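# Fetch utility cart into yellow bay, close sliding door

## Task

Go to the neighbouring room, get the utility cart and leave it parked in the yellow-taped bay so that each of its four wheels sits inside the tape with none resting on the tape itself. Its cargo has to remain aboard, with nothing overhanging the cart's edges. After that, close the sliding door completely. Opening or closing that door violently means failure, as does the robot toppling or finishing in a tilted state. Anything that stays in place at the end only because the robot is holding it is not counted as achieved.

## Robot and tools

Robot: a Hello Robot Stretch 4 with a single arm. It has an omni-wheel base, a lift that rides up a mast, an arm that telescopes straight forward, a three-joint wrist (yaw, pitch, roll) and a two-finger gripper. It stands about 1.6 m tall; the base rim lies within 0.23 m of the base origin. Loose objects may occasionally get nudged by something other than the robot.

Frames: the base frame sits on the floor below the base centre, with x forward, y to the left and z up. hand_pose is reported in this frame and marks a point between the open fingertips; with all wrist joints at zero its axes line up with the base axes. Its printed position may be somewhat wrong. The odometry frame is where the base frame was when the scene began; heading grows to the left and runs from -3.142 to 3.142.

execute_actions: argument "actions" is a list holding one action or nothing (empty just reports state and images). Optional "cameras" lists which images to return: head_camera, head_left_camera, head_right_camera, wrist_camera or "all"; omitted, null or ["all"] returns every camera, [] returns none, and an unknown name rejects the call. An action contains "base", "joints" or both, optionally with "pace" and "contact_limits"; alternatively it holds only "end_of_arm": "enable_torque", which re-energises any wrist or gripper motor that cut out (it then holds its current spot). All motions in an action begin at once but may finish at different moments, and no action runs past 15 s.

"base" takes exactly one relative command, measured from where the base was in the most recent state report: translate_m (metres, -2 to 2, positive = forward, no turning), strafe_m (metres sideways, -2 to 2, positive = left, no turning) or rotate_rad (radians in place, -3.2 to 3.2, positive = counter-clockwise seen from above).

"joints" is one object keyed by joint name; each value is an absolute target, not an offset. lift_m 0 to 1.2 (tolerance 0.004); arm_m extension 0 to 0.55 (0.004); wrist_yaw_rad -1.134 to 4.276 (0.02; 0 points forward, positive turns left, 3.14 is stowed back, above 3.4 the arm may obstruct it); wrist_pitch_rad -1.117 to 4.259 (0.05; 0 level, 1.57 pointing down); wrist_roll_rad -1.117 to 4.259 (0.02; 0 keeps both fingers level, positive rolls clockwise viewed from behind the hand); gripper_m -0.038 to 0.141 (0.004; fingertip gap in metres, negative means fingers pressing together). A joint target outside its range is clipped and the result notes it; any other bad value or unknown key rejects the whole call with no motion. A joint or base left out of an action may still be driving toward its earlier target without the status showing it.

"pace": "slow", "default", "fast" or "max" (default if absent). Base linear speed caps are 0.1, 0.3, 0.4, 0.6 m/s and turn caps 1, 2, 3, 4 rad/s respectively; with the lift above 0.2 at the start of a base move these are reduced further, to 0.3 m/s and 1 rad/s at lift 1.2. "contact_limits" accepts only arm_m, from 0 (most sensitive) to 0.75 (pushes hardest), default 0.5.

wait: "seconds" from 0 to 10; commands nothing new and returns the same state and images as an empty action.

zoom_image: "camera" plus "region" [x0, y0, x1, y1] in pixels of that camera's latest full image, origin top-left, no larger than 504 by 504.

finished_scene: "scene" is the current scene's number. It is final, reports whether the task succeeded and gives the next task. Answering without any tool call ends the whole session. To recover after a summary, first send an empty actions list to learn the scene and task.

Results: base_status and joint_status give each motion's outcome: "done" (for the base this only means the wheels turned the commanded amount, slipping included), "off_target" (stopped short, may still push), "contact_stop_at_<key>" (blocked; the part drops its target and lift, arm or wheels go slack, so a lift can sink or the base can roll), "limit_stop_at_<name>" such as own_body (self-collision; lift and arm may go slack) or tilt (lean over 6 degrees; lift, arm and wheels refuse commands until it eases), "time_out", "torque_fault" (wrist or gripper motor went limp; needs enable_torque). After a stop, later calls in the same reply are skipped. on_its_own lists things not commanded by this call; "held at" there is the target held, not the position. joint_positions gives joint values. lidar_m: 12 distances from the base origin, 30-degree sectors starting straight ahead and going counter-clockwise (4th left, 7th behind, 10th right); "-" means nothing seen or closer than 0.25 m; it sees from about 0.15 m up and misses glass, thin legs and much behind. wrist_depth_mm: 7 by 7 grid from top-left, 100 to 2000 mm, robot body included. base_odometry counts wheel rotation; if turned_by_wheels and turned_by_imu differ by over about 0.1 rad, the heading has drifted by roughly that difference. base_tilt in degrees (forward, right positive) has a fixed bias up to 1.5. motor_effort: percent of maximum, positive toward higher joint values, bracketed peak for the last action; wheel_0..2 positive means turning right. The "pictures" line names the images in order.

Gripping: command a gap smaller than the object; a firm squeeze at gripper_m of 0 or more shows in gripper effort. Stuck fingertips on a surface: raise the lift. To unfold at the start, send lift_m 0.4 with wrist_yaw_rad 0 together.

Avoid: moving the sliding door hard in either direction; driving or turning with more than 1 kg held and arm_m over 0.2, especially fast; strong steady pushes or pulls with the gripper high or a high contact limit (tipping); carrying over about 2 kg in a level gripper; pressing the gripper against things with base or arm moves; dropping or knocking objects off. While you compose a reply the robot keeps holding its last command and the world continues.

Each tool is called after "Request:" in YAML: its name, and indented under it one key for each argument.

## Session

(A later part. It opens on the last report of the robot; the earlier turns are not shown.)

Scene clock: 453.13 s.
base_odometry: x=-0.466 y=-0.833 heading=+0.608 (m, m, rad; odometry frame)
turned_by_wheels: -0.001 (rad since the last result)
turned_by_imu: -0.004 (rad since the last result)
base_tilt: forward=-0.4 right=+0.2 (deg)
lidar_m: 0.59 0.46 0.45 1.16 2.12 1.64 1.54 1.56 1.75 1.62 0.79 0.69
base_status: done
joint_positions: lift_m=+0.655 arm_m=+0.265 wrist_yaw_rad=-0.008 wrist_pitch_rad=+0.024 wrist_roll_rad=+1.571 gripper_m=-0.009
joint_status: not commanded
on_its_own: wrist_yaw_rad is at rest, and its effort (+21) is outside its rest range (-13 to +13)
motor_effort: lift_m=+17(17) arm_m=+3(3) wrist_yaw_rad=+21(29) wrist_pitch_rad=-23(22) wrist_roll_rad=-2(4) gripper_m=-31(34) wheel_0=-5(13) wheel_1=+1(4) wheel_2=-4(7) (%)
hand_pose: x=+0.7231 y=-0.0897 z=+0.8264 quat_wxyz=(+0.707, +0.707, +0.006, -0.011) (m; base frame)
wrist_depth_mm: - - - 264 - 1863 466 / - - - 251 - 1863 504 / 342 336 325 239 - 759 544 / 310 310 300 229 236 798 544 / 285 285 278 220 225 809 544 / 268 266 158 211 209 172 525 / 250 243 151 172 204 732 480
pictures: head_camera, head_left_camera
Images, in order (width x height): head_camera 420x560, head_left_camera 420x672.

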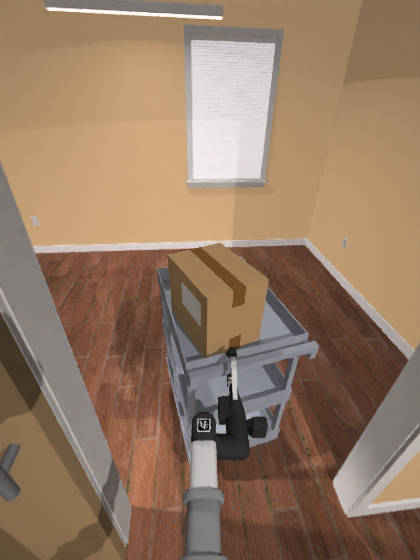

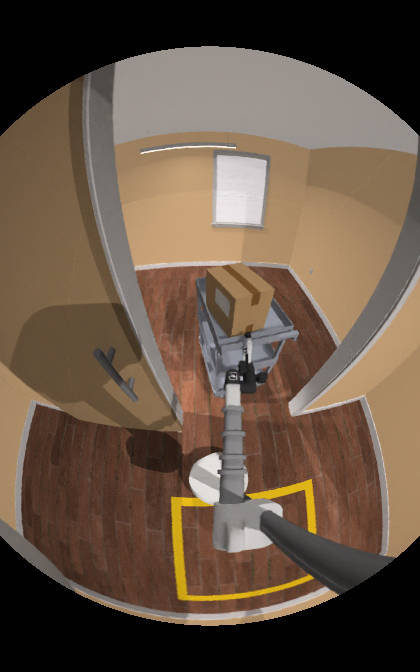

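Request:
execute_actions:
  actions:
    - {"joints":{"gripper_m":-0.03}}
  cameras: []

Request:
execute_actions:
  actions:
    - {"base":{"strafe_m":0.08},"joints":{"wrist_yaw_rad":-0.25},"pace":"slow"}
  cameras: ["head_left_camera","head_camera"]

Scene clock: 463.07 s.
base_odometry: x=-0.466 y=-0.833 heading=+0.608 (m, m, rad; odometry frame)
turned_by_wheels: +0.000 (rad since the last result)
turned_by_imu: -0.001 (rad since the last result)
base_tilt: forward=-0.4 right=+0.2 (deg)
lidar_m: 0.60 0.46 0.45 1.15 2.15 1.65 1.53 1.56 1.75 1.61 0.80 0.68
base_status: not commanded
joint_positions: lift_m=+0.655 arm_m=+0.265 wrist_yaw_rad=-0.003 wrist_pitch_rad=+0.024 wrist_roll_rad=+1.571 gripper_m=-0.029
joint_status: all done
motor_effort: lift_m=+17(17) arm_m=+3(3) wrist_yaw_rad=+6(21) wrist_pitch_rad=-22(23) wrist_roll_rad=-3(2) gripper_m=-37(40) wheel_0=-5(5) wheel_1=+1(1) wheel_2=-3(4) (%)
hand_pose: x=+0.7236 y=-0.0883 z=+0.8264 quat_wxyz=(+0.707, +0.707, +0.007, -0.009) (m; base frame)
wrist_depth_mm: - - - 258 - 1921 466 / - - - 246 - 1863 512 / 338 329 319 236 240 750 539 / 303 303 294 225 231 809 544 / 283 283 160 216 220 798 539 / 263 265 154 208 208 172 525 / 245 242 148 202 202 699 143
pictures: none
No camera images: the call's "cameras" was empty. Leave "cameras" out to get every camera's image.

Scene clock: 465.00 s.
base_odometry: x=-0.511 y=-0.767 heading=+0.607 (m, m, rad; odometry frame)
turned_by_wheels: -0.001 (rad since the last result)
turned_by_imu: -0.002 (rad since the last result)
base_tilt: forward=-0.5 right=+0.1 (deg)
lidar_m: 0.58 0.40 0.52 1.15 2.06 1.66 1.53 1.58 1.83 1.69 0.88 0.67
base_status: done
joint_positions: lift_m=+0.655 arm_m=+0.265 wrist_yaw_rad=-0.261 wrist_pitch_rad=+0.002 wrist_roll_rad=+1.571 gripper_m=-0.030
joint_status: all done
on_its_own: wrist_yaw_rad is at rest, and its effort (+29) is outside its rest range (-13 to +13); wrist_pitch_rad is at rest, and its effort (+38) is outside its rest range (-23 to +23)
motor_effort: lift_m=+14(17) arm_m=+0(3) wrist_yaw_rad=+29(68) wrist_pitch_rad=+38(40) wrist_roll_rad=-3(2) gripper_m=-14(36) wheel_0=-6(12) wheel_1=+0(8) wheel_2=-5(12) (%)
hand_pose: x=+0.6922 y=-0.1588 z=+0.8328 quat_wxyz=(+0.701, +0.701, -0.091, -0.093) (m; base frame)
wrist_depth_mm: - - - 332 362 362 359 / - - - 301 324 - 1336 / - - - 218 289 - 535 / - 362 359 200 266 1921 585 / 340 322 322 183 240 842 585 / 293 290 179 170 220 809 585 / 264 254 257 157 206 715 585
pictures: head_camera, head_left_camera
Images, in order (width x height): head_camera 420x560, head_left_camera 420x672.

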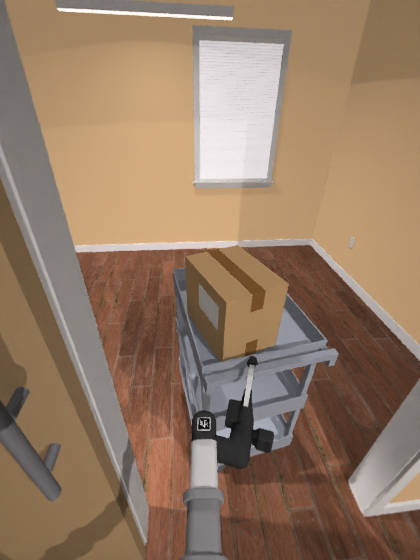

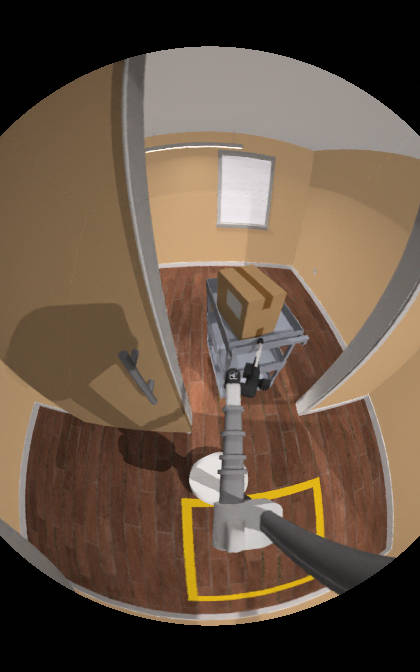

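Request:
execute_actions:
  actions:
    - {"joints":{"gripper_m":0.1}}
  cameras: []

Request:
execute_actions:
  actions:
    - {"joints":{"arm_m":0.12}}
  cameras: []

Request:
execute_actions:
  actions:
    - {"base":{"strafe_m":-0.19},"joints":{"wrist_yaw_rad":0}}
  cameras: ["wrist_camera","head_camera"]

Scene clock: 479.60 s.
base_odometry: x=-0.511 y=-0.767 heading=+0.607 (m, m, rad; odometry frame)
turned_by_wheels: +0.000 (rad since the last result)
turned_by_imu: -0.001 (rad since the last result)
base_tilt: forward=-0.5 right=+0.2 (deg)
lidar_m: 0.59 0.38 0.47 1.14 2.07 1.66 1.52 1.56 1.81 1.69 0.88 0.69
base_status: not commanded
joint_positions: lift_m=+0.655 arm_m=+0.265 wrist_yaw_rad=-0.258 wrist_pitch_rad=+0.005 wrist_roll_rad=+1.571 gripper_m=+0.100
joint_status: all done
on_its_own: wrist_yaw_rad is at rest, and its effort (+20) is outside its rest range (-13 to +13); wrist_pitch_rad is at rest, and its effort (+33) is outside its rest range (-23 to +23)
motor_effort: lift_m=+14(14) arm_m=+0(0) wrist_yaw_rad=+20(32) wrist_pitch_rad=+33(37) wrist_roll_rad=-2(2) gripper_m=+0(17) wheel_0=-3(6) wheel_1=+0(0) wheel_2=-5(5) (%)
hand_pose: x=+0.6926 y=-0.1581 z=+0.8322 quat_wxyz=(+0.701, +0.701, -0.089, -0.093) (m; base frame)
wrist_depth_mm: - - - 336 362 368 362 / - - - 306 327 - 891 / - - - 223 298 - 539 / - 366 362 205 268 778 574 / 342 327 324 189 249 831 585 / 294 293 185 176 228 820 574 / 267 258 262 151 208 741 574
pictures: none
No camera images: the call's "cameras" was empty. Leave "cameras" out to get every camera's image.

Scene clock: 481.10 s.
base_odometry: x=-0.511 y=-0.767 heading=+0.608 (m, m, rad; odometry frame)
turned_by_wheels: +0.001 (rad since the last result)
turned_by_imu: +0.000 (rad since the last result)
base_tilt: forward=-0.4 right=+0.2 (deg)
lidar_m: 0.58 0.41 0.51 1.15 2.05 1.63 1.53 1.57 1.82 1.69 0.88 0.66
base_status: not commanded
joint_positions: lift_m=+0.655 arm_m=+0.121 wrist_yaw_rad=-0.250 wrist_pitch_rad=+0.018 wrist_roll_rad=+1.570 gripper_m=+0.100
joint_status: all done
motor_effort: lift_m=+15(15) arm_m=-6(8) wrist_yaw_rad=-2(20) wrist_pitch_rad=-6(31) wrist_roll_rad=-1(2) gripper_m=+1(1) wheel_0=-1(4) wheel_1=+0(0) wheel_2=+0(5) (%)
hand_pose: x=+0.5498 y=-0.1561 z=+0.8282 quat_wxyz=(+0.701, +0.702, -0.082, -0.095) (m; base frame)
wrist_depth_mm: - - - - - 1921 1281 / - - - 480 - 1661 500 / - - - 449 - 1983 469 / - - - 413 - 768 569 / - 484 466 387 1025 820 569 / - 424 201 359 213 723 554 / - 382 387 146 - 715 554
pictures: none
No camera images: the call's "cameras" was empty. Leave "cameras" out to get every camera's image.

Scene clock: 483.00 s.
base_odometry: x=-0.403 y=-0.923 heading=+0.608 (m, m, rad; odometry frame)
turned_by_wheels: +0.000 (rad since the last result)
turned_by_imu: +0.000 (rad since the last result)
base_tilt: forward=-0.4 right=+0.2 (deg)
lidar_m: 0.61 0.58 0.51 1.18 2.21 1.64 1.49 1.55 1.62 1.50 0.72 0.71
base_status: done
joint_positions: lift_m=+0.655 arm_m=+0.121 wrist_yaw_rad=+0.000 wrist_pitch_rad=+0.018 wrist_roll_rad=+1.570 gripper_m=+0.100
joint_status: all done
motor_effort: lift_m=+15(15) arm_m=-6(6) wrist_yaw_rad=-2(1) wrist_pitch_rad=-7(10) wrist_roll_rad=-1(2) gripper_m=+1(2) wheel_0=+0(8) wheel_1=+0(10) wheel_2=+0(2) (%)
hand_pose: x=+0.5804 y=-0.0874 z=+0.8282 quat_wxyz=(+0.707, +0.707, +0.006, -0.006) (m; base frame)
wrist_depth_mm: - - - - - 1983 1255 / - - - 373 - 1983 1336 / - - - 397 - 1618 500 / - - - 384 - 768 559 / - - 462 373 - 842 554 / - 436 200 359 213 715 554 / - 404 410 146 - 723 554
pictures: head_camera, wrist_camera
Images, in order (width x height): head_camera 420x560, wrist_camera 616x392.

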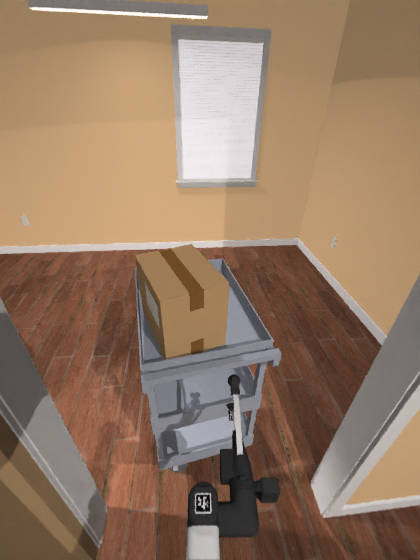

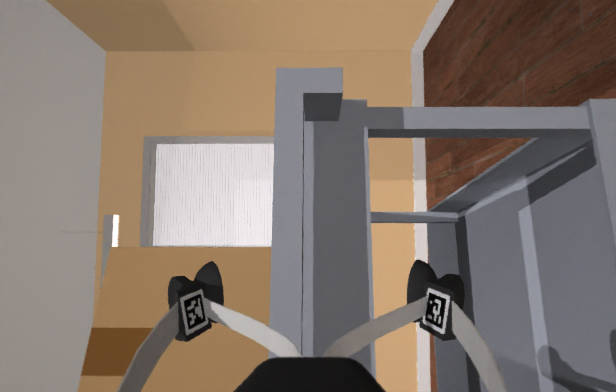

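Request:
execute_actions:
  actions:
    - {"joints":{"arm_m":0.28},"contact_limits":{"arm_m":0.15}}
  cameras: []

Request:
execute_actions:
  actions:
    - {"joints":{"gripper_m":-0.02}}
  cameras: ["wrist_camera"]

Request:
execute_actions:
  actions:
    - {"base":{"translate_m":-0.25},"pace":"slow"}
  cameras: ["head_left_camera","head_camera"]

Scene clock: 492.77 s.
base_odometry: x=-0.403 y=-0.923 heading=+0.608 (m, m, rad; odometry frame)
turned_by_wheels: +0.000 (rad since the last result)
turned_by_imu: -0.001 (rad since the last result)
base_tilt: forward=-0.4 right=+0.2 (deg)
lidar_m: 0.60 0.59 0.52 1.19 2.24 1.65 1.53 1.56 1.65 1.51 0.74 0.68
base_status: not commanded
joint_positions: lift_m=+0.655 arm_m=+0.279 wrist_yaw_rad=-0.003 wrist_pitch_rad=+0.016 wrist_roll_rad=+1.570 gripper_m=+0.100
joint_status: all done
motor_effort: lift_m=+15(15) arm_m=+8(8) wrist_yaw_rad=+5(5) wrist_pitch_rad=-3(7) wrist_roll_rad=-2(1) gripper_m=-2(2) wheel_0=+0(0) wheel_1=+0(0) wheel_2=+1(1) (%)
contact_limits: arm_m 0.15
hand_pose: x=+0.7378 y=-0.0882 z=+0.8287 quat_wxyz=(+0.707, +0.707, +0.005, -0.007) (m; base frame)
wrist_depth_mm: - - - 191 - 1921 1281 / - - - 232 251 257 254 / - - - 235 242 1921 1281 / - - - 228 232 1576 544 / - - - 221 220 820 554 / 298 290 171 214 213 715 559 / 282 276 273 140 209 723 559
pictures: none
No camera images: the call's "cameras" was empty. Leave "cameras" out to get every camera's image.

Scene clock: 494.70 s.
base_odometry: x=-0.403 y=-0.923 heading=+0.608 (m, m, rad; odometry frame)
turned_by_wheels: +0.000 (rad since the last result)
turned_by_imu: +0.000 (rad since the last result)
base_tilt: forward=-0.4 right=+0.2 (deg)
lidar_m: 0.59 0.59 0.53 1.22 2.25 1.59 1.51 1.55 1.62 1.49 0.73 0.69
base_status: not commanded
joint_positions: lift_m=+0.655 arm_m=+0.280 wrist_yaw_rad=+0.006 wrist_pitch_rad=+0.025 wrist_roll_rad=+1.568 gripper_m=-0.019
joint_status: all done
on_its_own: wrist_yaw_rad is at rest, and its effort (-20) is outside its rest range (-13 to +13); wrist_pitch_rad is at rest, and its effort (-29) is outside its rest range (-23 to +23)
motor_effort: lift_m=+15(15) arm_m=+3(8) wrist_yaw_rad=-20(20) wrist_pitch_rad=-29(30) wrist_roll_rad=+5(5) gripper_m=-33(40) wheel_0=+1(1) wheel_1=+0(0) wheel_2=+4(4) (%)
hand_pose: x=+0.7394 y=-0.0856 z=+0.8261 quat_wxyz=(+0.708, +0.706, +0.011, -0.007) (m; base frame)
wrist_depth_mm: - - 157 183 229 1661 1205 / - - 152 215 219 234 683 / - - 148 208 210 1921 1205 / - - 142 203 204 788 535 / - - 138 198 198 788 544 / 271 273 134 191 190 171 521 / 255 253 131 187 185 699 480
pictures: wrist_camera
Images, in order (width x height): wrist_camera 616x392.

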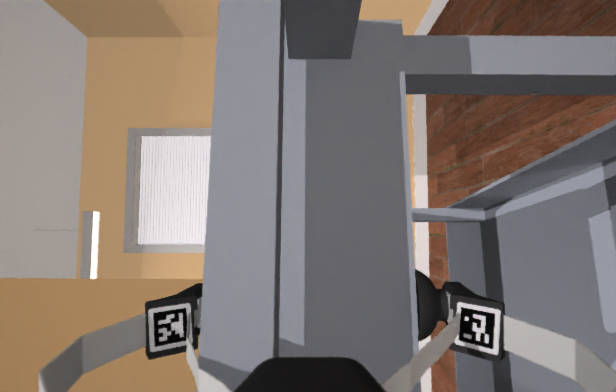

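Scene clock: 498.47 s.
base_odometry: x=-0.608 y=-1.066 heading=+0.608 (m, m, rad; odometry frame)
turned_by_wheels: +0.000 (rad since the last result)
turned_by_imu: +0.002 (rad since the last result)
base_tilt: forward=-0.3 right=+0.2 (deg)
lidar_m: 0.59 0.63 0.86 2.13 2.03 1.38 1.27 1.30 1.65 1.52 1.07 0.67
base_status: done
joint_positions: lift_m=+0.655 arm_m=+0.280 wrist_yaw_rad=+0.004 wrist_pitch_rad=+0.025 wrist_roll_rad=+1.569 gripper_m=-0.019
joint_status: not commanded
on_its_own: wrist_pitch_rad is at rest, and its effort (-28) is outside its rest range (-23 to +23)
motor_effort: lift_m=+15(15) arm_m=+2(3) wrist_yaw_rad=-12(27) wrist_pitch_rad=-28(26) wrist_roll_rad=+4(5) gripper_m=-31(37) wheel_0=+1(4) wheel_1=-3(3) wheel_2=+7(15) (%)
hand_pose: x=+0.7392 y=-0.0864 z=+0.8262 quat_wxyz=(+0.708, +0.706, +0.010, -0.008) (m; base frame)
wrist_depth_mm: - - 146 179 209 215 668 / - - 143 206 206 1618 1160 / - - 140 201 202 1863 500 / - - 136 197 198 768 544 / - - 134 193 193 788 539 / 272 270 132 190 189 170 530 / 256 255 129 187 185 691 480
pictures: head_camera, head_left_camera
Images, in order (width x height): head_camera 420x560, head_left_camera 420x672.

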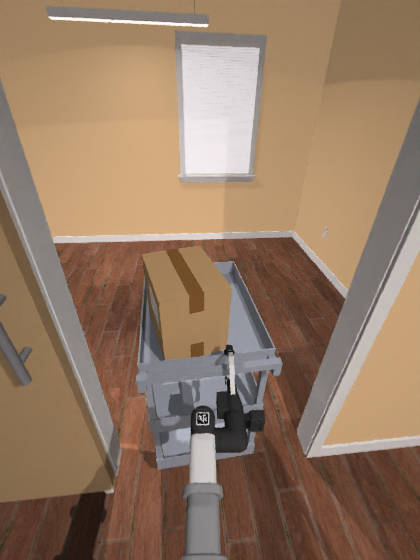

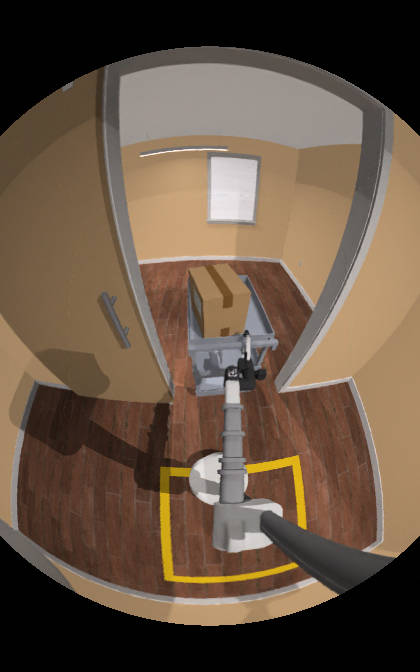

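Request:
execute_actions:
  actions:
    - {"base":{"translate_m":-0.45},"pace":"slow"}
  cameras: ["head_left_camera","head_camera"]

Request:
execute_actions:
  actions:
    - {"base":{"translate_m":-0.45},"pace":"slow"}
  cameras: ["head_left_camera","head_camera"]

Scene clock: 511.57 s.
base_odometry: x=-0.977 y=-1.323 heading=+0.609 (m, m, rad; odometry frame)
turned_by_wheels: +0.000 (rad since the last result)
turned_by_imu: +0.000 (rad since the last result)
base_tilt: forward=-0.3 right=+0.1 (deg)
lidar_m: 0.62 0.61 1.42 2.13 1.31 0.89 0.83 0.84 1.13 1.55 1.61 0.65
base_status: done
joint_positions: lift_m=+0.655 arm_m=+0.280 wrist_yaw_rad=+0.000 wrist_pitch_rad=+0.025 wrist_roll_rad=+1.569 gripper_m=-0.019
joint_status: not commanded
on_its_own: wrist_pitch_rad is at rest, and its effort (-26) is outside its rest range (-23 to +23)
motor_effort: lift_m=+15(15) arm_m=+3(3) wrist_yaw_rad=-1(14) wrist_pitch_rad=-26(26) wrist_roll_rad=+3(4) gripper_m=-31(34) wheel_0=+1(2) wheel_1=-3(9) wheel_2=+4(12) (%)
hand_pose: x=+0.7389 y=-0.0875 z=+0.8263 quat_wxyz=(+0.708, +0.706, +0.009, -0.009) (m; base frame)
wrist_depth_mm: - - 137 186 198 204 205 / - - 135 197 196 1708 1205 / - - 135 195 195 1756 525 / - - 132 193 193 778 539 / - - 132 191 192 778 539 / 270 270 131 189 189 168 535 / 259 257 130 188 187 691 480
pictures: head_camera, head_left_camera
Images, in order (width x height): head_camera 420x560, head_left_camera 420x672.

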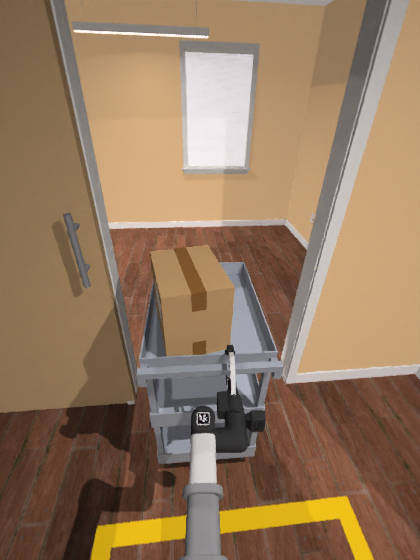

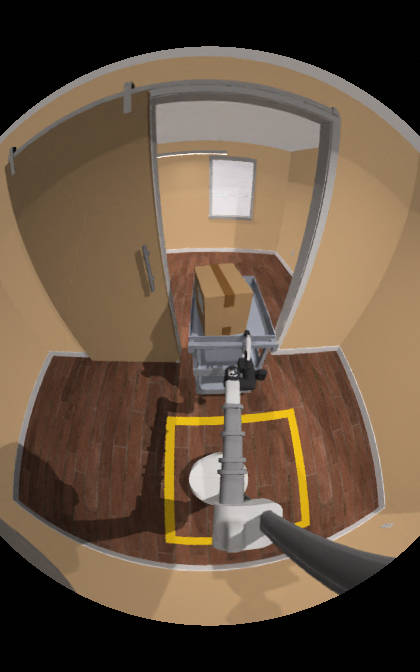

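Scene clock: 517.33 s.
base_odometry: x=-1.346 y=-1.580 heading=+0.609 (m, m, rad; odometry frame)
turned_by_wheels: +0.000 (rad since the last result)
turned_by_imu: +0.000 (rad since the last result)
base_tilt: forward=-0.4 right=+0.2 (deg)
lidar_m: 0.60 0.66 2.04 2.10 0.62 0.41 0.37 0.38 0.55 1.24 1.64 0.65
base_status: done
joint_positions: lift_m=+0.655 arm_m=+0.280 wrist_yaw_rad=-0.001 wrist_pitch_rad=+0.024 wrist_roll_rad=+1.569 gripper_m=-0.019
joint_status: not commanded
on_its_own: wrist_pitch_rad is at rest, and its effort (-24) is outside its rest range (-23 to +23)
motor_effort: lift_m=+15(15) arm_m=+2(2) wrist_yaw_rad=+1(1) wrist_pitch_rad=-24(26) wrist_roll_rad=+4(3) gripper_m=-34(31) wheel_0=-1(5) wheel_1=-3(9) wheel_2=+5(9) (%)
hand_pose: x=+0.7388 y=-0.0877 z=+0.8265 quat_wxyz=(+0.708, +0.706, +0.008, -0.009) (m; base frame)
wrist_depth_mm: 1182 1182 129 175 188 193 193 / - - 129 189 189 1661 1281 / - - 129 189 188 778 535 / - - 129 189 189 798 539 / 277 - 129 189 190 798 544 / 271 270 130 190 189 167 535 / 264 259 129 189 189 699 500
pictures: head_camera, head_left_camera
Images, in order (width x height): head_camera 420x560, head_left_camera 420x672.

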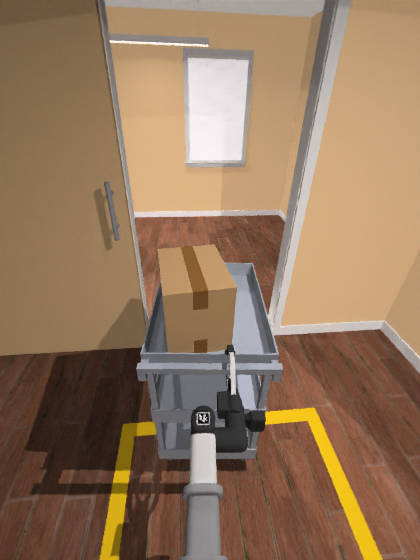

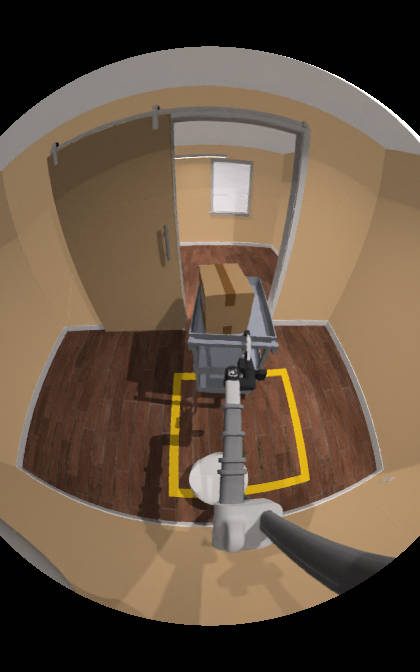

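Request:
execute_actions:
  actions:
    - {"base":{"translate_m":-0.11},"joints":{"arm_m":0.0},"pace":"slow"}

Scene clock: 535.90 s.
base_odometry: x=-1.436 y=-1.643 heading=+0.608 (m, m, rad; odometry frame)
turned_by_wheels: +0.000 (rad since the last result)
turned_by_imu: -0.002 (rad since the last result)
base_tilt: forward=-0.3 right=+0.2 (deg)
lidar_m: 0.36 0.38 2.24 1.64 0.44 0.30 0.26 0.29 0.37 0.89 1.64 0.39
base_status: done
joint_positions: lift_m=+0.655 arm_m=+0.001 wrist_yaw_rad=-0.001 wrist_pitch_rad=+0.026 wrist_roll_rad=+1.569 gripper_m=-0.019
joint_status: all done
on_its_own: wrist_pitch_rad is at rest, and its effort (-32) is outside its rest range (-23 to +23)
motor_effort: lift_m=+15(15) arm_m=-7(8) wrist_yaw_rad=-1(6) wrist_pitch_rad=-32(33) wrist_roll_rad=+4(4) gripper_m=-33(36) wheel_0=-2(4) wheel_1=-4(6) wheel_2=+3(10) (%)
hand_pose: x=+0.4605 y=-0.0876 z=+0.8258 quat_wxyz=(+0.708, +0.706, +0.009, -0.009) (m; base frame)
wrist_depth_mm: 1576 1576 123 172 181 187 188 / 1618 1576 124 183 182 1499 1182 / - - 125 184 185 759 539 / - - 127 186 186 798 539 / 276 277 128 189 189 788 535 / 272 272 129 190 190 168 535 / 266 264 131 151 191 661 492
pictures: head_camera, head_left_camera, head_right_camera, wrist_camera
Images, in order (width x height): head_camera 420x560, head_left_camera 420x672, head_right_camera 420x672, wrist_camera 616x392.

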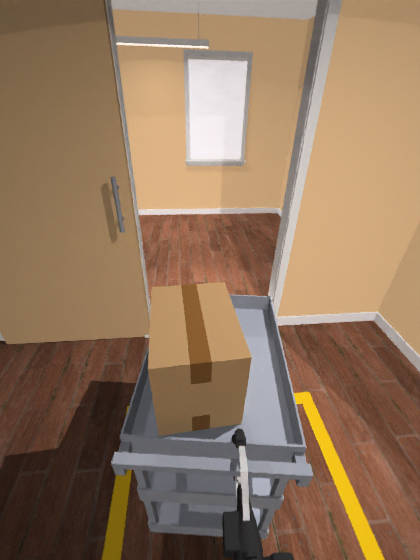

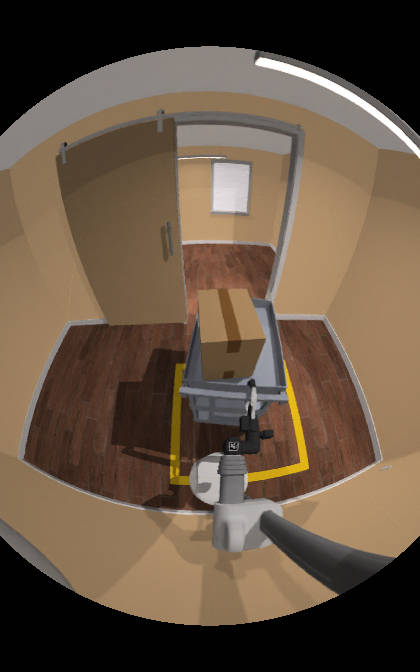

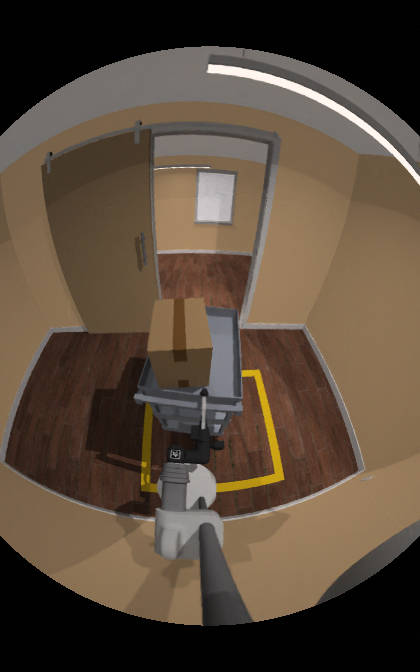

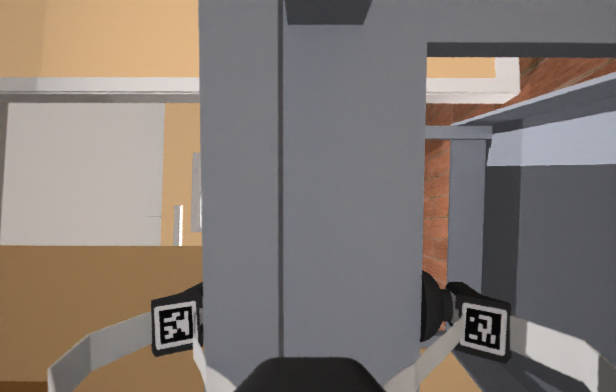

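Request:
execute_actions:
  actions:
    - {"joints":{"gripper_m":0.1}}
  cameras: []

Request:
execute_actions:
  actions:
    - {"base":{"translate_m":-0.02},"joints":{"wrist_yaw_rad":-1.1}}
  cameras: ["head_left_camera"]

Scene clock: 552.17 s.
base_odometry: x=-1.436 y=-1.643 heading=+0.608 (m, m, rad; odometry frame)
turned_by_wheels: +0.000 (rad since the last result)
turned_by_imu: -0.002 (rad since the last result)
base_tilt: forward=-0.4 right=+0.2 (deg)
lidar_m: 0.38 0.42 2.22 1.62 0.45 0.30 0.26 0.27 0.38 0.90 1.66 0.42
base_status: not commanded
joint_positions: lift_m=+0.655 arm_m=+0.001 wrist_yaw_rad=+0.000 wrist_pitch_rad=+0.017 wrist_roll_rad=+1.570 gripper_m=+0.100
joint_status: all done
motor_effort: lift_m=+15(15) arm_m=-4(7) wrist_yaw_rad=-1(6) wrist_pitch_rad=-5(31) wrist_roll_rad=+0(3) gripper_m=-2(32) wheel_0=-1(2) wheel_1=-3(4) wheel_2=+0(3) (%)
hand_pose: x=+0.4600 y=-0.0875 z=+0.8285 quat_wxyz=(+0.707, +0.707, +0.006, -0.006) (m; base frame)
wrist_depth_mm: 1618 1618 1618 157 216 220 691 / 1661 1618 1661 216 217 1576 496 / - - - 219 219 778 559 / - - - 220 221 820 554 / 314 312 310 223 223 831 554 / 307 307 187 225 213 715 564 / 304 303 301 144 227 715 564
pictures: none
No camera images: the call's "cameras" was empty. Leave "cameras" out to get every camera's image.

Scene clock: 553.37 s.
base_odometry: x=-1.452 y=-1.654 heading=+0.608 (m, m, rad; odometry frame)
turned_by_wheels: +0.000 (rad since the last result)
turned_by_imu: +0.000 (rad since the last result)
base_tilt: forward=-0.4 right=+0.3 (deg)
lidar_m: 0.39 0.44 2.25 1.54 0.41 0.26 0.25 0.26 0.36 0.83 1.64 0.43
base_status: done
joint_positions: lift_m=+0.655 arm_m=+0.001 wrist_yaw_rad=-1.100 wrist_pitch_rad=+0.018 wrist_roll_rad=+1.570 gripper_m=+0.100
joint_status: all done
motor_effort: lift_m=+15(15) arm_m=-4(3) wrist_yaw_rad=-3(11) wrist_pitch_rad=-7(6) wrist_roll_rad=+0(0) gripper_m=+0(3) wheel_0=+0(5) wheel_1=+0(6) wheel_2=+0(9) (%)
hand_pose: x=+0.2246 y=-0.2967 z=+0.8282 quat_wxyz=(+0.600, +0.606, -0.364, -0.375) (m; base frame)
wrist_depth_mm: 1430 1430 1464 1430 1430 1430 1308 / 1464 1499 1499 1464 1499 1499 1281 / 1576 1576 1618 1537 1537 1576 1308 / 1708 1661 1708 1618 1618 1661 1308 / 1808 1808 1808 1808 1808 1756 1308 / 1921 1921 200 1863 213 1661 1308 / - 1983 - 145 1983 1661 1308
pictures: head_left_camera
Images, in order (width x height): head_left_camera 420x672.

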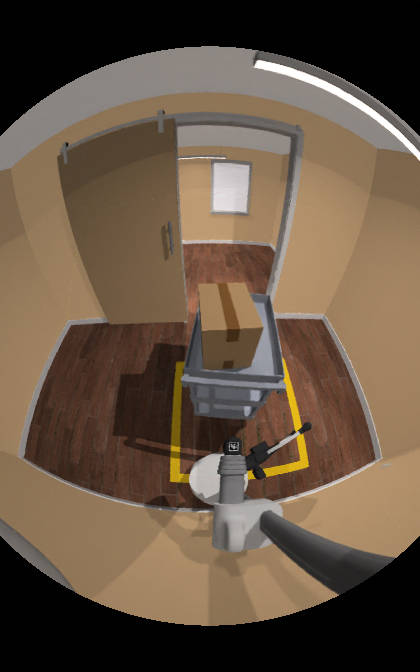

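Request:
execute_actions:
  actions:
    - {"base":{"strafe_m":-0.85}}
  cameras: []

Request:
execute_actions:
  actions:
    - {"base":{"translate_m":0.45}}
  cameras: []

Request:
execute_actions:
  actions:
    - {"base":{"rotate_rad":1.57}}
  cameras: []

Request:
execute_actions:
  actions:
    - {"joints":{"wrist_yaw_rad":0}}

Scene clock: 566.93 s.
base_odometry: x=-0.967 y=-2.351 heading=+0.607 (m, m, rad; odometry frame)
turned_by_wheels: -0.001 (rad since the last result)
turned_by_imu: -0.065 (rad since the last result)
base_tilt: forward=-0.4 right=+0.2 (deg)
lidar_m: 1.75 0.86 0.69 1.79 0.33 0.25 - 0.25 0.27 0.56 0.79 1.02
base_status: done
joint_positions: lift_m=+0.655 arm_m=+0.001 wrist_yaw_rad=-1.100 wrist_pitch_rad=+0.018 wrist_roll_rad=+1.570 gripper_m=+0.100
joint_status: not commanded
motor_effort: lift_m=+15(15) arm_m=-4(4) wrist_yaw_rad=-3(3) wrist_pitch_rad=-8(6) wrist_roll_rad=-1(0) gripper_m=+1(1) wheel_0=-10(16) wheel_1=-24(33) wheel_2=+18(27) (%)
hand_pose: x=+0.2245 y=-0.2967 z=+0.8282 quat_wxyz=(+0.600, +0.606, -0.364, -0.375) (m; base frame)
wrist_depth_mm: 640 640 634 634 634 627 627 / 668 668 668 661 654 654 647 / 691 691 691 699 707 676 668 / 741 732 723 732 732 715 723 / 788 768 759 750 759 759 750 / 809 788 202 798 213 798 798 / 878 866 866 146 854 842 842
pictures: none
No camera images: the call's "cameras" was empty. Leave "cameras" out to get every camera's image.

Scene clock: 569.93 s.
base_odometry: x=-0.597 y=-2.095 heading=+0.607 (m, m, rad; odometry frame)
turned_by_wheels: +0.000 (rad since the last result)
turned_by_imu: -0.002 (rad since the last result)
base_tilt: forward=-0.4 right=+0.2 (deg)
lidar_m: 1.33 1.33 0.61 0.58 1.10 0.70 0.63 0.64 0.80 0.71 0.73 0.94
base_status: done
joint_positions: lift_m=+0.655 arm_m=+0.001 wrist_yaw_rad=-1.100 wrist_pitch_rad=+0.018 wrist_roll_rad=+1.570 gripper_m=+0.100
joint_status: not commanded
motor_effort: lift_m=+15(15) arm_m=-4(4) wrist_yaw_rad=-2(2) wrist_pitch_rad=-8(5) wrist_roll_rad=-1(1) gripper_m=-2(0) wheel_0=+0(9) wheel_1=+2(20) wheel_2=-1(17) (%)
hand_pose: x=+0.2245 y=-0.2967 z=+0.8282 quat_wxyz=(+0.600, +0.606, -0.364, -0.375) (m; base frame)
wrist_depth_mm: 580 569 574 569 574 564 564 / 603 609 597 603 603 591 585 / 634 627 627 627 634 615 615 / 654 661 661 654 647 647 647 / 699 707 683 683 691 683 683 / 732 723 200 741 213 707 715 / 768 768 778 146 768 759 759
pictures: none
No camera images: the call's "cameras" was empty. Leave "cameras" out to get every camera's image.

Scene clock: 572.00 s.
base_odometry: x=-0.597 y=-2.095 heading=+2.177 (m, m, rad; odometry frame)
turned_by_wheels: +1.570 (rad since the last result)
turned_by_imu: +1.579 (rad since the last result)
base_tilt: forward=-0.3 right=+0.2 (deg)
lidar_m: 0.57 1.11 0.73 0.63 0.65 0.80 0.71 0.72 0.94 1.31 1.32 0.61
base_status: done
joint_positions: lift_m=+0.655 arm_m=+0.001 wrist_yaw_rad=-1.100 wrist_pitch_rad=+0.018 wrist_roll_rad=+1.570 gripper_m=+0.100
joint_status: not commanded
motor_effort: lift_m=+15(15) arm_m=-4(4) wrist_yaw_rad=-2(2) wrist_pitch_rad=-6(5) wrist_roll_rad=+0(1) gripper_m=-2(0) wheel_0=-1(6) wheel_1=-1(10) wheel_2=-2(9) (%)
hand_pose: x=+0.2245 y=-0.2967 z=+0.8282 quat_wxyz=(+0.600, +0.606, -0.364, -0.375) (m; base frame)
wrist_depth_mm: 1160 1182 1138 1118 1138 1138 1138 / 1229 1182 1182 1182 1182 1182 1160 / - - - - - 1921 1308 / - - - - - - 1308 / - - - - - - 1308 / - - 200 - 213 1708 1308 / 1537 1464 1576 146 1464 634 1138
pictures: none
No camera images: the call's "cameras" was empty. Leave "cameras" out to get every camera's image.

Scene clock: 573.20 s.
base_odometry: x=-0.597 y=-2.095 heading=+2.177 (m, m, rad; odometry frame)
turned_by_wheels: +0.000 (rad since the last result)
turned_by_imu: +0.000 (rad since the last result)
base_tilt: forward=-0.4 right=+0.2 (deg)
lidar_m: 0.58 1.11 0.70 0.63 0.66 0.80 0.72 0.74 0.94 1.31 1.35 0.62
base_status: not commanded
joint_positions: lift_m=+0.655 arm_m=+0.001 wrist_yaw_rad=+0.000 wrist_pitch_rad=+0.018 wrist_roll_rad=+1.570 gripper_m=+0.100
joint_status: all done
motor_effort: lift_m=+15(15) arm_m=-4(3) wrist_yaw_rad=-2(0) wrist_pitch_rad=-6(5) wrist_roll_rad=+0(1) gripper_m=-2(1) wheel_0=-1(0) wheel_1=-1(1) wheel_2=-2(2) (%)
hand_pose: x=+0.4600 y=-0.0875 z=+0.8282 quat_wxyz=(+0.707, +0.707, +0.006, -0.006) (m; base frame)
wrist_depth_mm: - 1921 1983 373 1921 831 554 / - - 585 375 - 831 554 / - - 559 373 - 820 559 / - - 539 370 - 831 559 / - - 525 375 - 809 559 / - - 200 373 213 668 535 / - - - 146 375 379 379
pictures: head_camera, head_left_camera, head_right_camera, wrist_camera
Images, in order (width x height): head_camera 420x560, head_left_camera 420x672, head_right_camera 420x672, wrist_camera 616x392.

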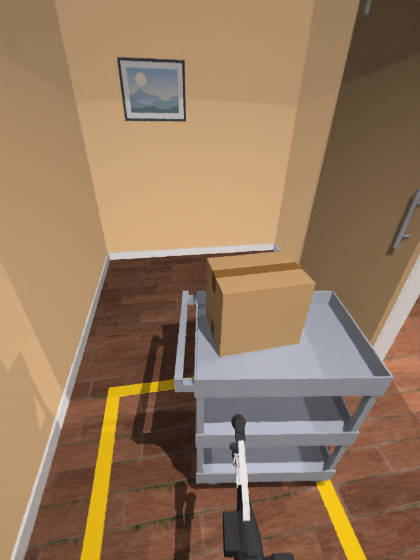

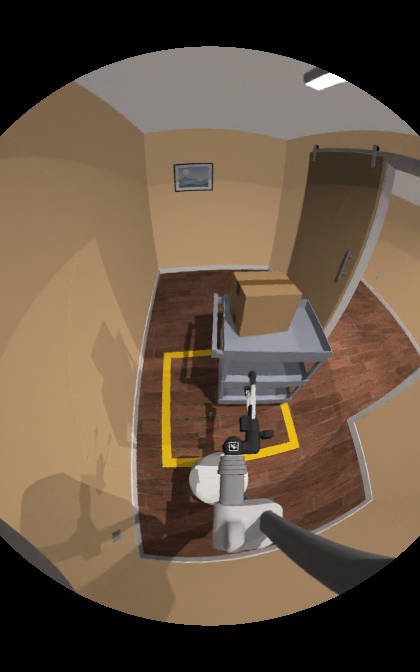

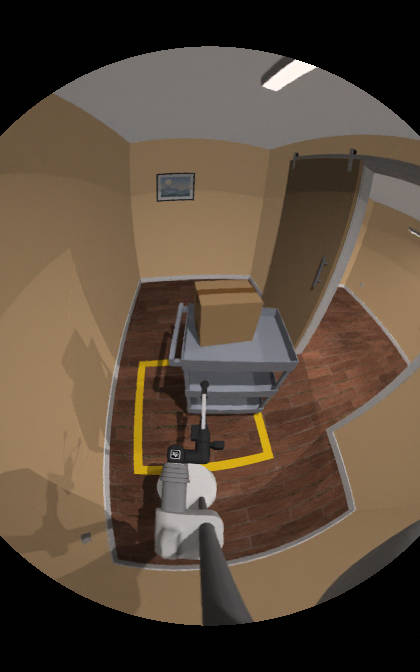

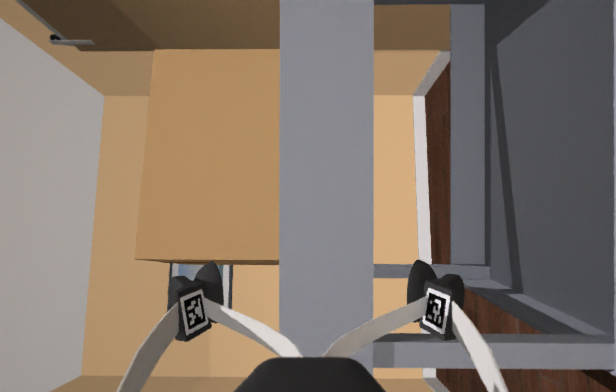

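Request:
execute_actions:
  actions:
    - {"base":{"strafe_m":-0.13}}
  cameras: []

Request:
execute_actions:
  actions:
    - {"joints":{"arm_m":0.15},"contact_limits":{"arm_m":0.15}}
  cameras: []

Request:
execute_actions:
  actions:
    - {"joints":{"gripper_m":-0.02}}
  cameras: ["wrist_camera","head_camera"]

Request:
execute_actions:
  actions:
    - {"base":{"strafe_m":0.27},"pace":"slow"}
  cameras: ["head_left_camera","head_camera"]

Scene clock: 583.27 s.
base_odometry: x=-0.490 y=-2.021 heading=+2.177 (m, m, rad; odometry frame)
turned_by_wheels: +0.000 (rad since the last result)
turned_by_imu: -0.001 (rad since the last result)
base_tilt: forward=-0.4 right=+0.2 (deg)
lidar_m: 0.56 0.61 0.81 0.76 0.79 0.78 0.70 0.71 0.93 1.19 1.20 0.61
base_status: done
joint_positions: lift_m=+0.655 arm_m=+0.001 wrist_yaw_rad=+0.000 wrist_pitch_rad=+0.018 wrist_roll_rad=+1.570 gripper_m=+0.100
joint_status: not commanded
motor_effort: lift_m=+15(15) arm_m=-4(4) wrist_yaw_rad=-2(2) wrist_pitch_rad=-8(8) wrist_roll_rad=-1(1) gripper_m=-1(3) wheel_0=+0(9) wheel_1=+0(11) wheel_2=+0(2) (%)
hand_pose: x=+0.4600 y=-0.0875 z=+0.8282 quat_wxyz=(+0.707, +0.707, +0.006, -0.006) (m; base frame)
wrist_depth_mm: 1756 1808 1756 373 1576 741 559 / - - - 373 - 798 564 / - - 585 375 - 831 559 / - - 564 375 - 820 559 / - - 554 375 - 831 564 / - - 201 375 212 723 559 / - - - 146 - 723 559
pictures: none
No camera images: the call's "cameras" was empty. Leave "cameras" out to get every camera's image.

Scene clock: 584.77 s.
base_odometry: x=-0.490 y=-2.021 heading=+2.177 (m, m, rad; odometry frame)
turned_by_wheels: +0.000 (rad since the last result)
turned_by_imu: +0.000 (rad since the last result)
base_tilt: forward=-0.4 right=+0.2 (deg)
lidar_m: 0.58 0.60 0.85 0.76 0.79 0.78 0.69 0.71 0.88 1.19 1.22 0.61
base_status: not commanded
joint_positions: lift_m=+0.655 arm_m=+0.149 wrist_yaw_rad=+0.000 wrist_pitch_rad=+0.018 wrist_roll_rad=+1.570 gripper_m=+0.100
joint_status: all done
motor_effort: lift_m=+15(15) arm_m=+6(5) wrist_yaw_rad=-3(2) wrist_pitch_rad=-7(7) wrist_roll_rad=+0(0) gripper_m=-2(2) wheel_0=+0(0) wheel_1=+0(0) wheel_2=+0(0) (%)
contact_limits: arm_m 0.15
hand_pose: x=+0.6083 y=-0.0874 z=+0.8282 quat_wxyz=(+0.707, +0.707, +0.006, -0.006) (m; base frame)
wrist_depth_mm: 1756 1708 1708 225 225 676 554 / - - - 225 224 668 549 / - 433 430 225 225 676 559 / - 418 418 226 225 676 554 / - 407 407 224 224 676 559 / - 394 199 225 213 676 559 / - 382 384 146 225 654 549
pictures: none
No camera images: the call's "cameras" was empty. Leave "cameras" out to get every camera's image.

Scene clock: 586.70 s.
base_odometry: x=-0.490 y=-2.021 heading=+2.177 (m, m, rad; odometry frame)
turned_by_wheels: +0.000 (rad since the last result)
turned_by_imu: -0.001 (rad since the last result)
base_tilt: forward=-0.3 right=+0.2 (deg)
lidar_m: 0.56 0.61 0.85 0.76 0.76 0.76 0.69 0.69 0.92 1.20 1.21 0.60
base_status: not commanded
joint_positions: lift_m=+0.655 arm_m=+0.150 wrist_yaw_rad=+0.003 wrist_pitch_rad=+0.025 wrist_roll_rad=+1.570 gripper_m=-0.019
joint_status: all done
on_its_own: wrist_pitch_rad is at rest, and its effort (-24) is outside its rest range (-23 to +23)
motor_effort: lift_m=+16(16) arm_m=+3(6) wrist_yaw_rad=-9(10) wrist_pitch_rad=-24(37) wrist_roll_rad=+0(0) gripper_m=-38(36) wheel_0=-1(1) wheel_1=+0(0) wheel_2=+0(0) (%)
hand_pose: x=+0.6091 y=-0.0867 z=+0.8263 quat_wxyz=(+0.707, +0.707, +0.010, -0.008) (m; base frame)
wrist_depth_mm: 1708 1661 1618 213 214 661 544 / - - - 214 214 661 549 / - 421 418 214 215 668 549 / - 407 404 214 214 668 539 / - 394 389 214 214 668 539 / - 384 200 214 214 173 530 / - 370 370 214 213 634 314
pictures: head_camera, wrist_camera
Images, in order (width x height): head_camera 420x560, wrist_camera 616x392.

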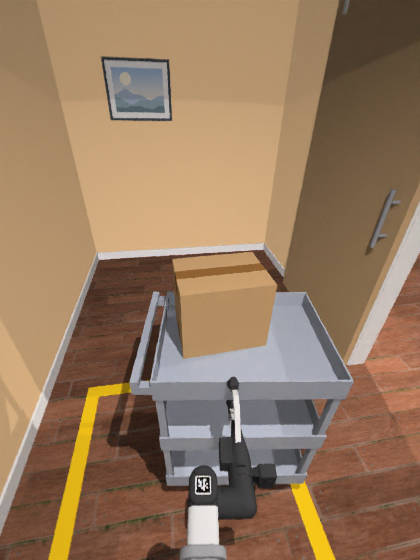

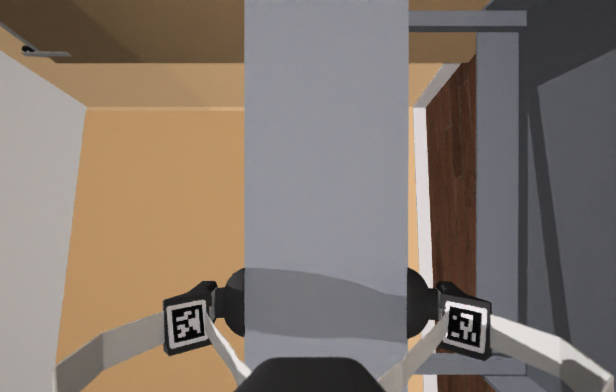

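Scene clock: 590.53 s.
base_odometry: x=-0.712 y=-2.174 heading=+2.176 (m, m, rad; odometry frame)
turned_by_wheels: +0.000 (rad since the last result)
turned_by_imu: -0.005 (rad since the last result)
base_tilt: forward=-0.4 right=+0.1 (deg)
lidar_m: 0.58 0.66 0.54 0.50 0.52 0.65 0.71 0.75 0.95 1.46 1.48 0.57
base_status: done
joint_positions: lift_m=+0.655 arm_m=+0.150 wrist_yaw_rad=-0.007 wrist_pitch_rad=+0.024 wrist_roll_rad=+1.571 gripper_m=-0.019
joint_status: not commanded
on_its_own: wrist_yaw_rad is at rest, and its effort (+19) is outside its rest range (-13 to +13); wrist_pitch_rad is at rest, and its effort (-24) is outside its rest range (-23 to +23)
motor_effort: lift_m=+16(16) arm_m=+3(3) wrist_yaw_rad=+19(31) wrist_pitch_rad=-24(26) wrist_roll_rad=-1(2) gripper_m=-33(36) wheel_0=-4(12) wheel_1=+3(7) wheel_2=-5(3) (%)
hand_pose: x=+0.6082 y=-0.0895 z=+0.8265 quat_wxyz=(+0.707, +0.707, +0.006, -0.011) (m; base frame)
wrist_depth_mm: - - - 181 180 1863 544 / - 384 382 187 187 1921 544 / - 387 384 192 194 654 544 / - 389 387 200 201 668 539 / - 392 387 206 209 699 544 / - 392 197 214 212 171 535 / - 392 394 220 220 1661 488
pictures: head_camera, head_left_camera
Images, in order (width x height): head_camera 420x560, head_left_camera 420x672.

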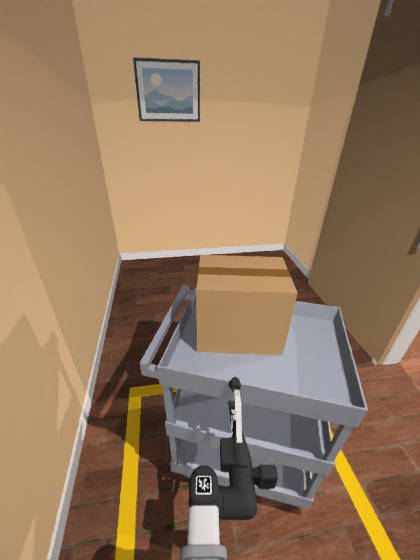

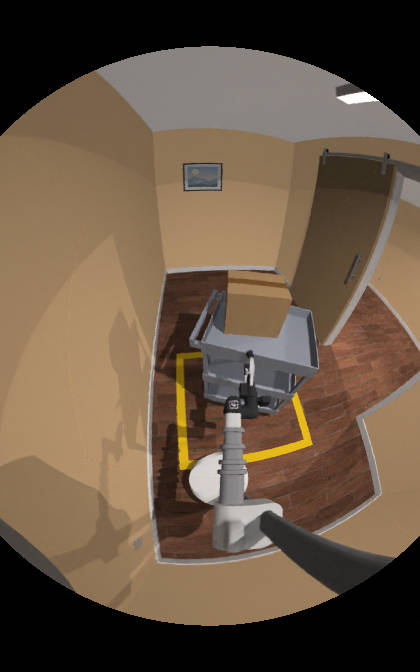

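Request:
execute_actions:
  actions:
    - {"joints":{"arm_m":0.06,"wrist_yaw_rad":0.15},"pace":"slow"}
  cameras: ["head_left_camera","head_camera"]

Scene clock: 602.23 s.
base_odometry: x=-0.712 y=-2.174 heading=+2.177 (m, m, rad; odometry frame)
turned_by_wheels: +0.001 (rad since the last result)
turned_by_imu: +0.000 (rad since the last result)
base_tilt: forward=-0.3 right=+0.2 (deg)
lidar_m: 0.50 0.56 0.55 0.50 0.51 0.61 0.74 0.75 0.94 1.47 1.49 0.46
base_status: not commanded
joint_positions: lift_m=+0.655 arm_m=+0.061 wrist_yaw_rad=+0.157 wrist_pitch_rad=+0.024 wrist_roll_rad=+1.571 gripper_m=-0.019
joint_status: all done
on_its_own: wrist_yaw_rad is at rest, and its effort (-22) is outside its rest range (-13 to +13)
motor_effort: lift_m=+16(16) arm_m=-7(9) wrist_yaw_rad=-22(71) wrist_pitch_rad=-22(24) wrist_roll_rad=-3(3) gripper_m=-35(38) wheel_0=+0(12) wheel_1=+1(3) wheel_2=+4(10) (%)
hand_pose: x=+0.5308 y=-0.0413 z=+0.8265 quat_wxyz=(+0.705, +0.704, +0.064, +0.047) (m; base frame)
wrist_depth_mm: - 364 362 169 169 1863 544 / - 370 366 178 178 1863 549 / - 382 377 187 187 668 544 / - 389 387 198 200 699 549 / - 394 392 210 211 707 544 / - 407 196 221 218 173 539 / 1618 1430 1464 232 232 1430 452
pictures: head_camera, head_left_camera
Images, in order (width x height): head_camera 420x560, head_left_camera 420x672.

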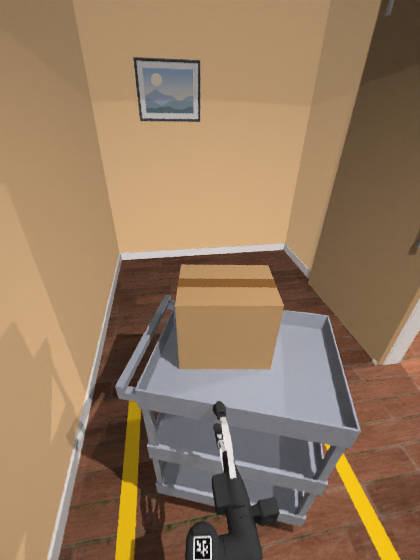

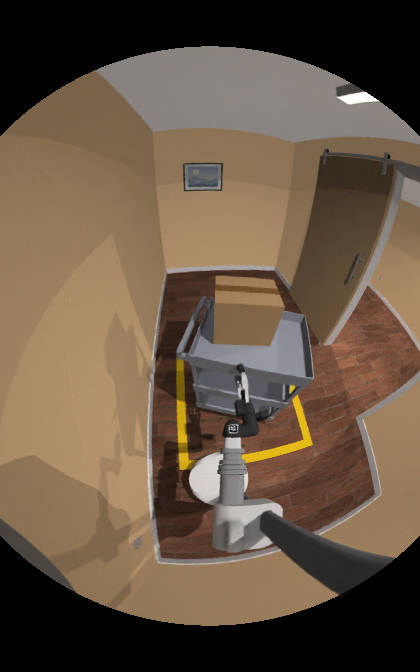

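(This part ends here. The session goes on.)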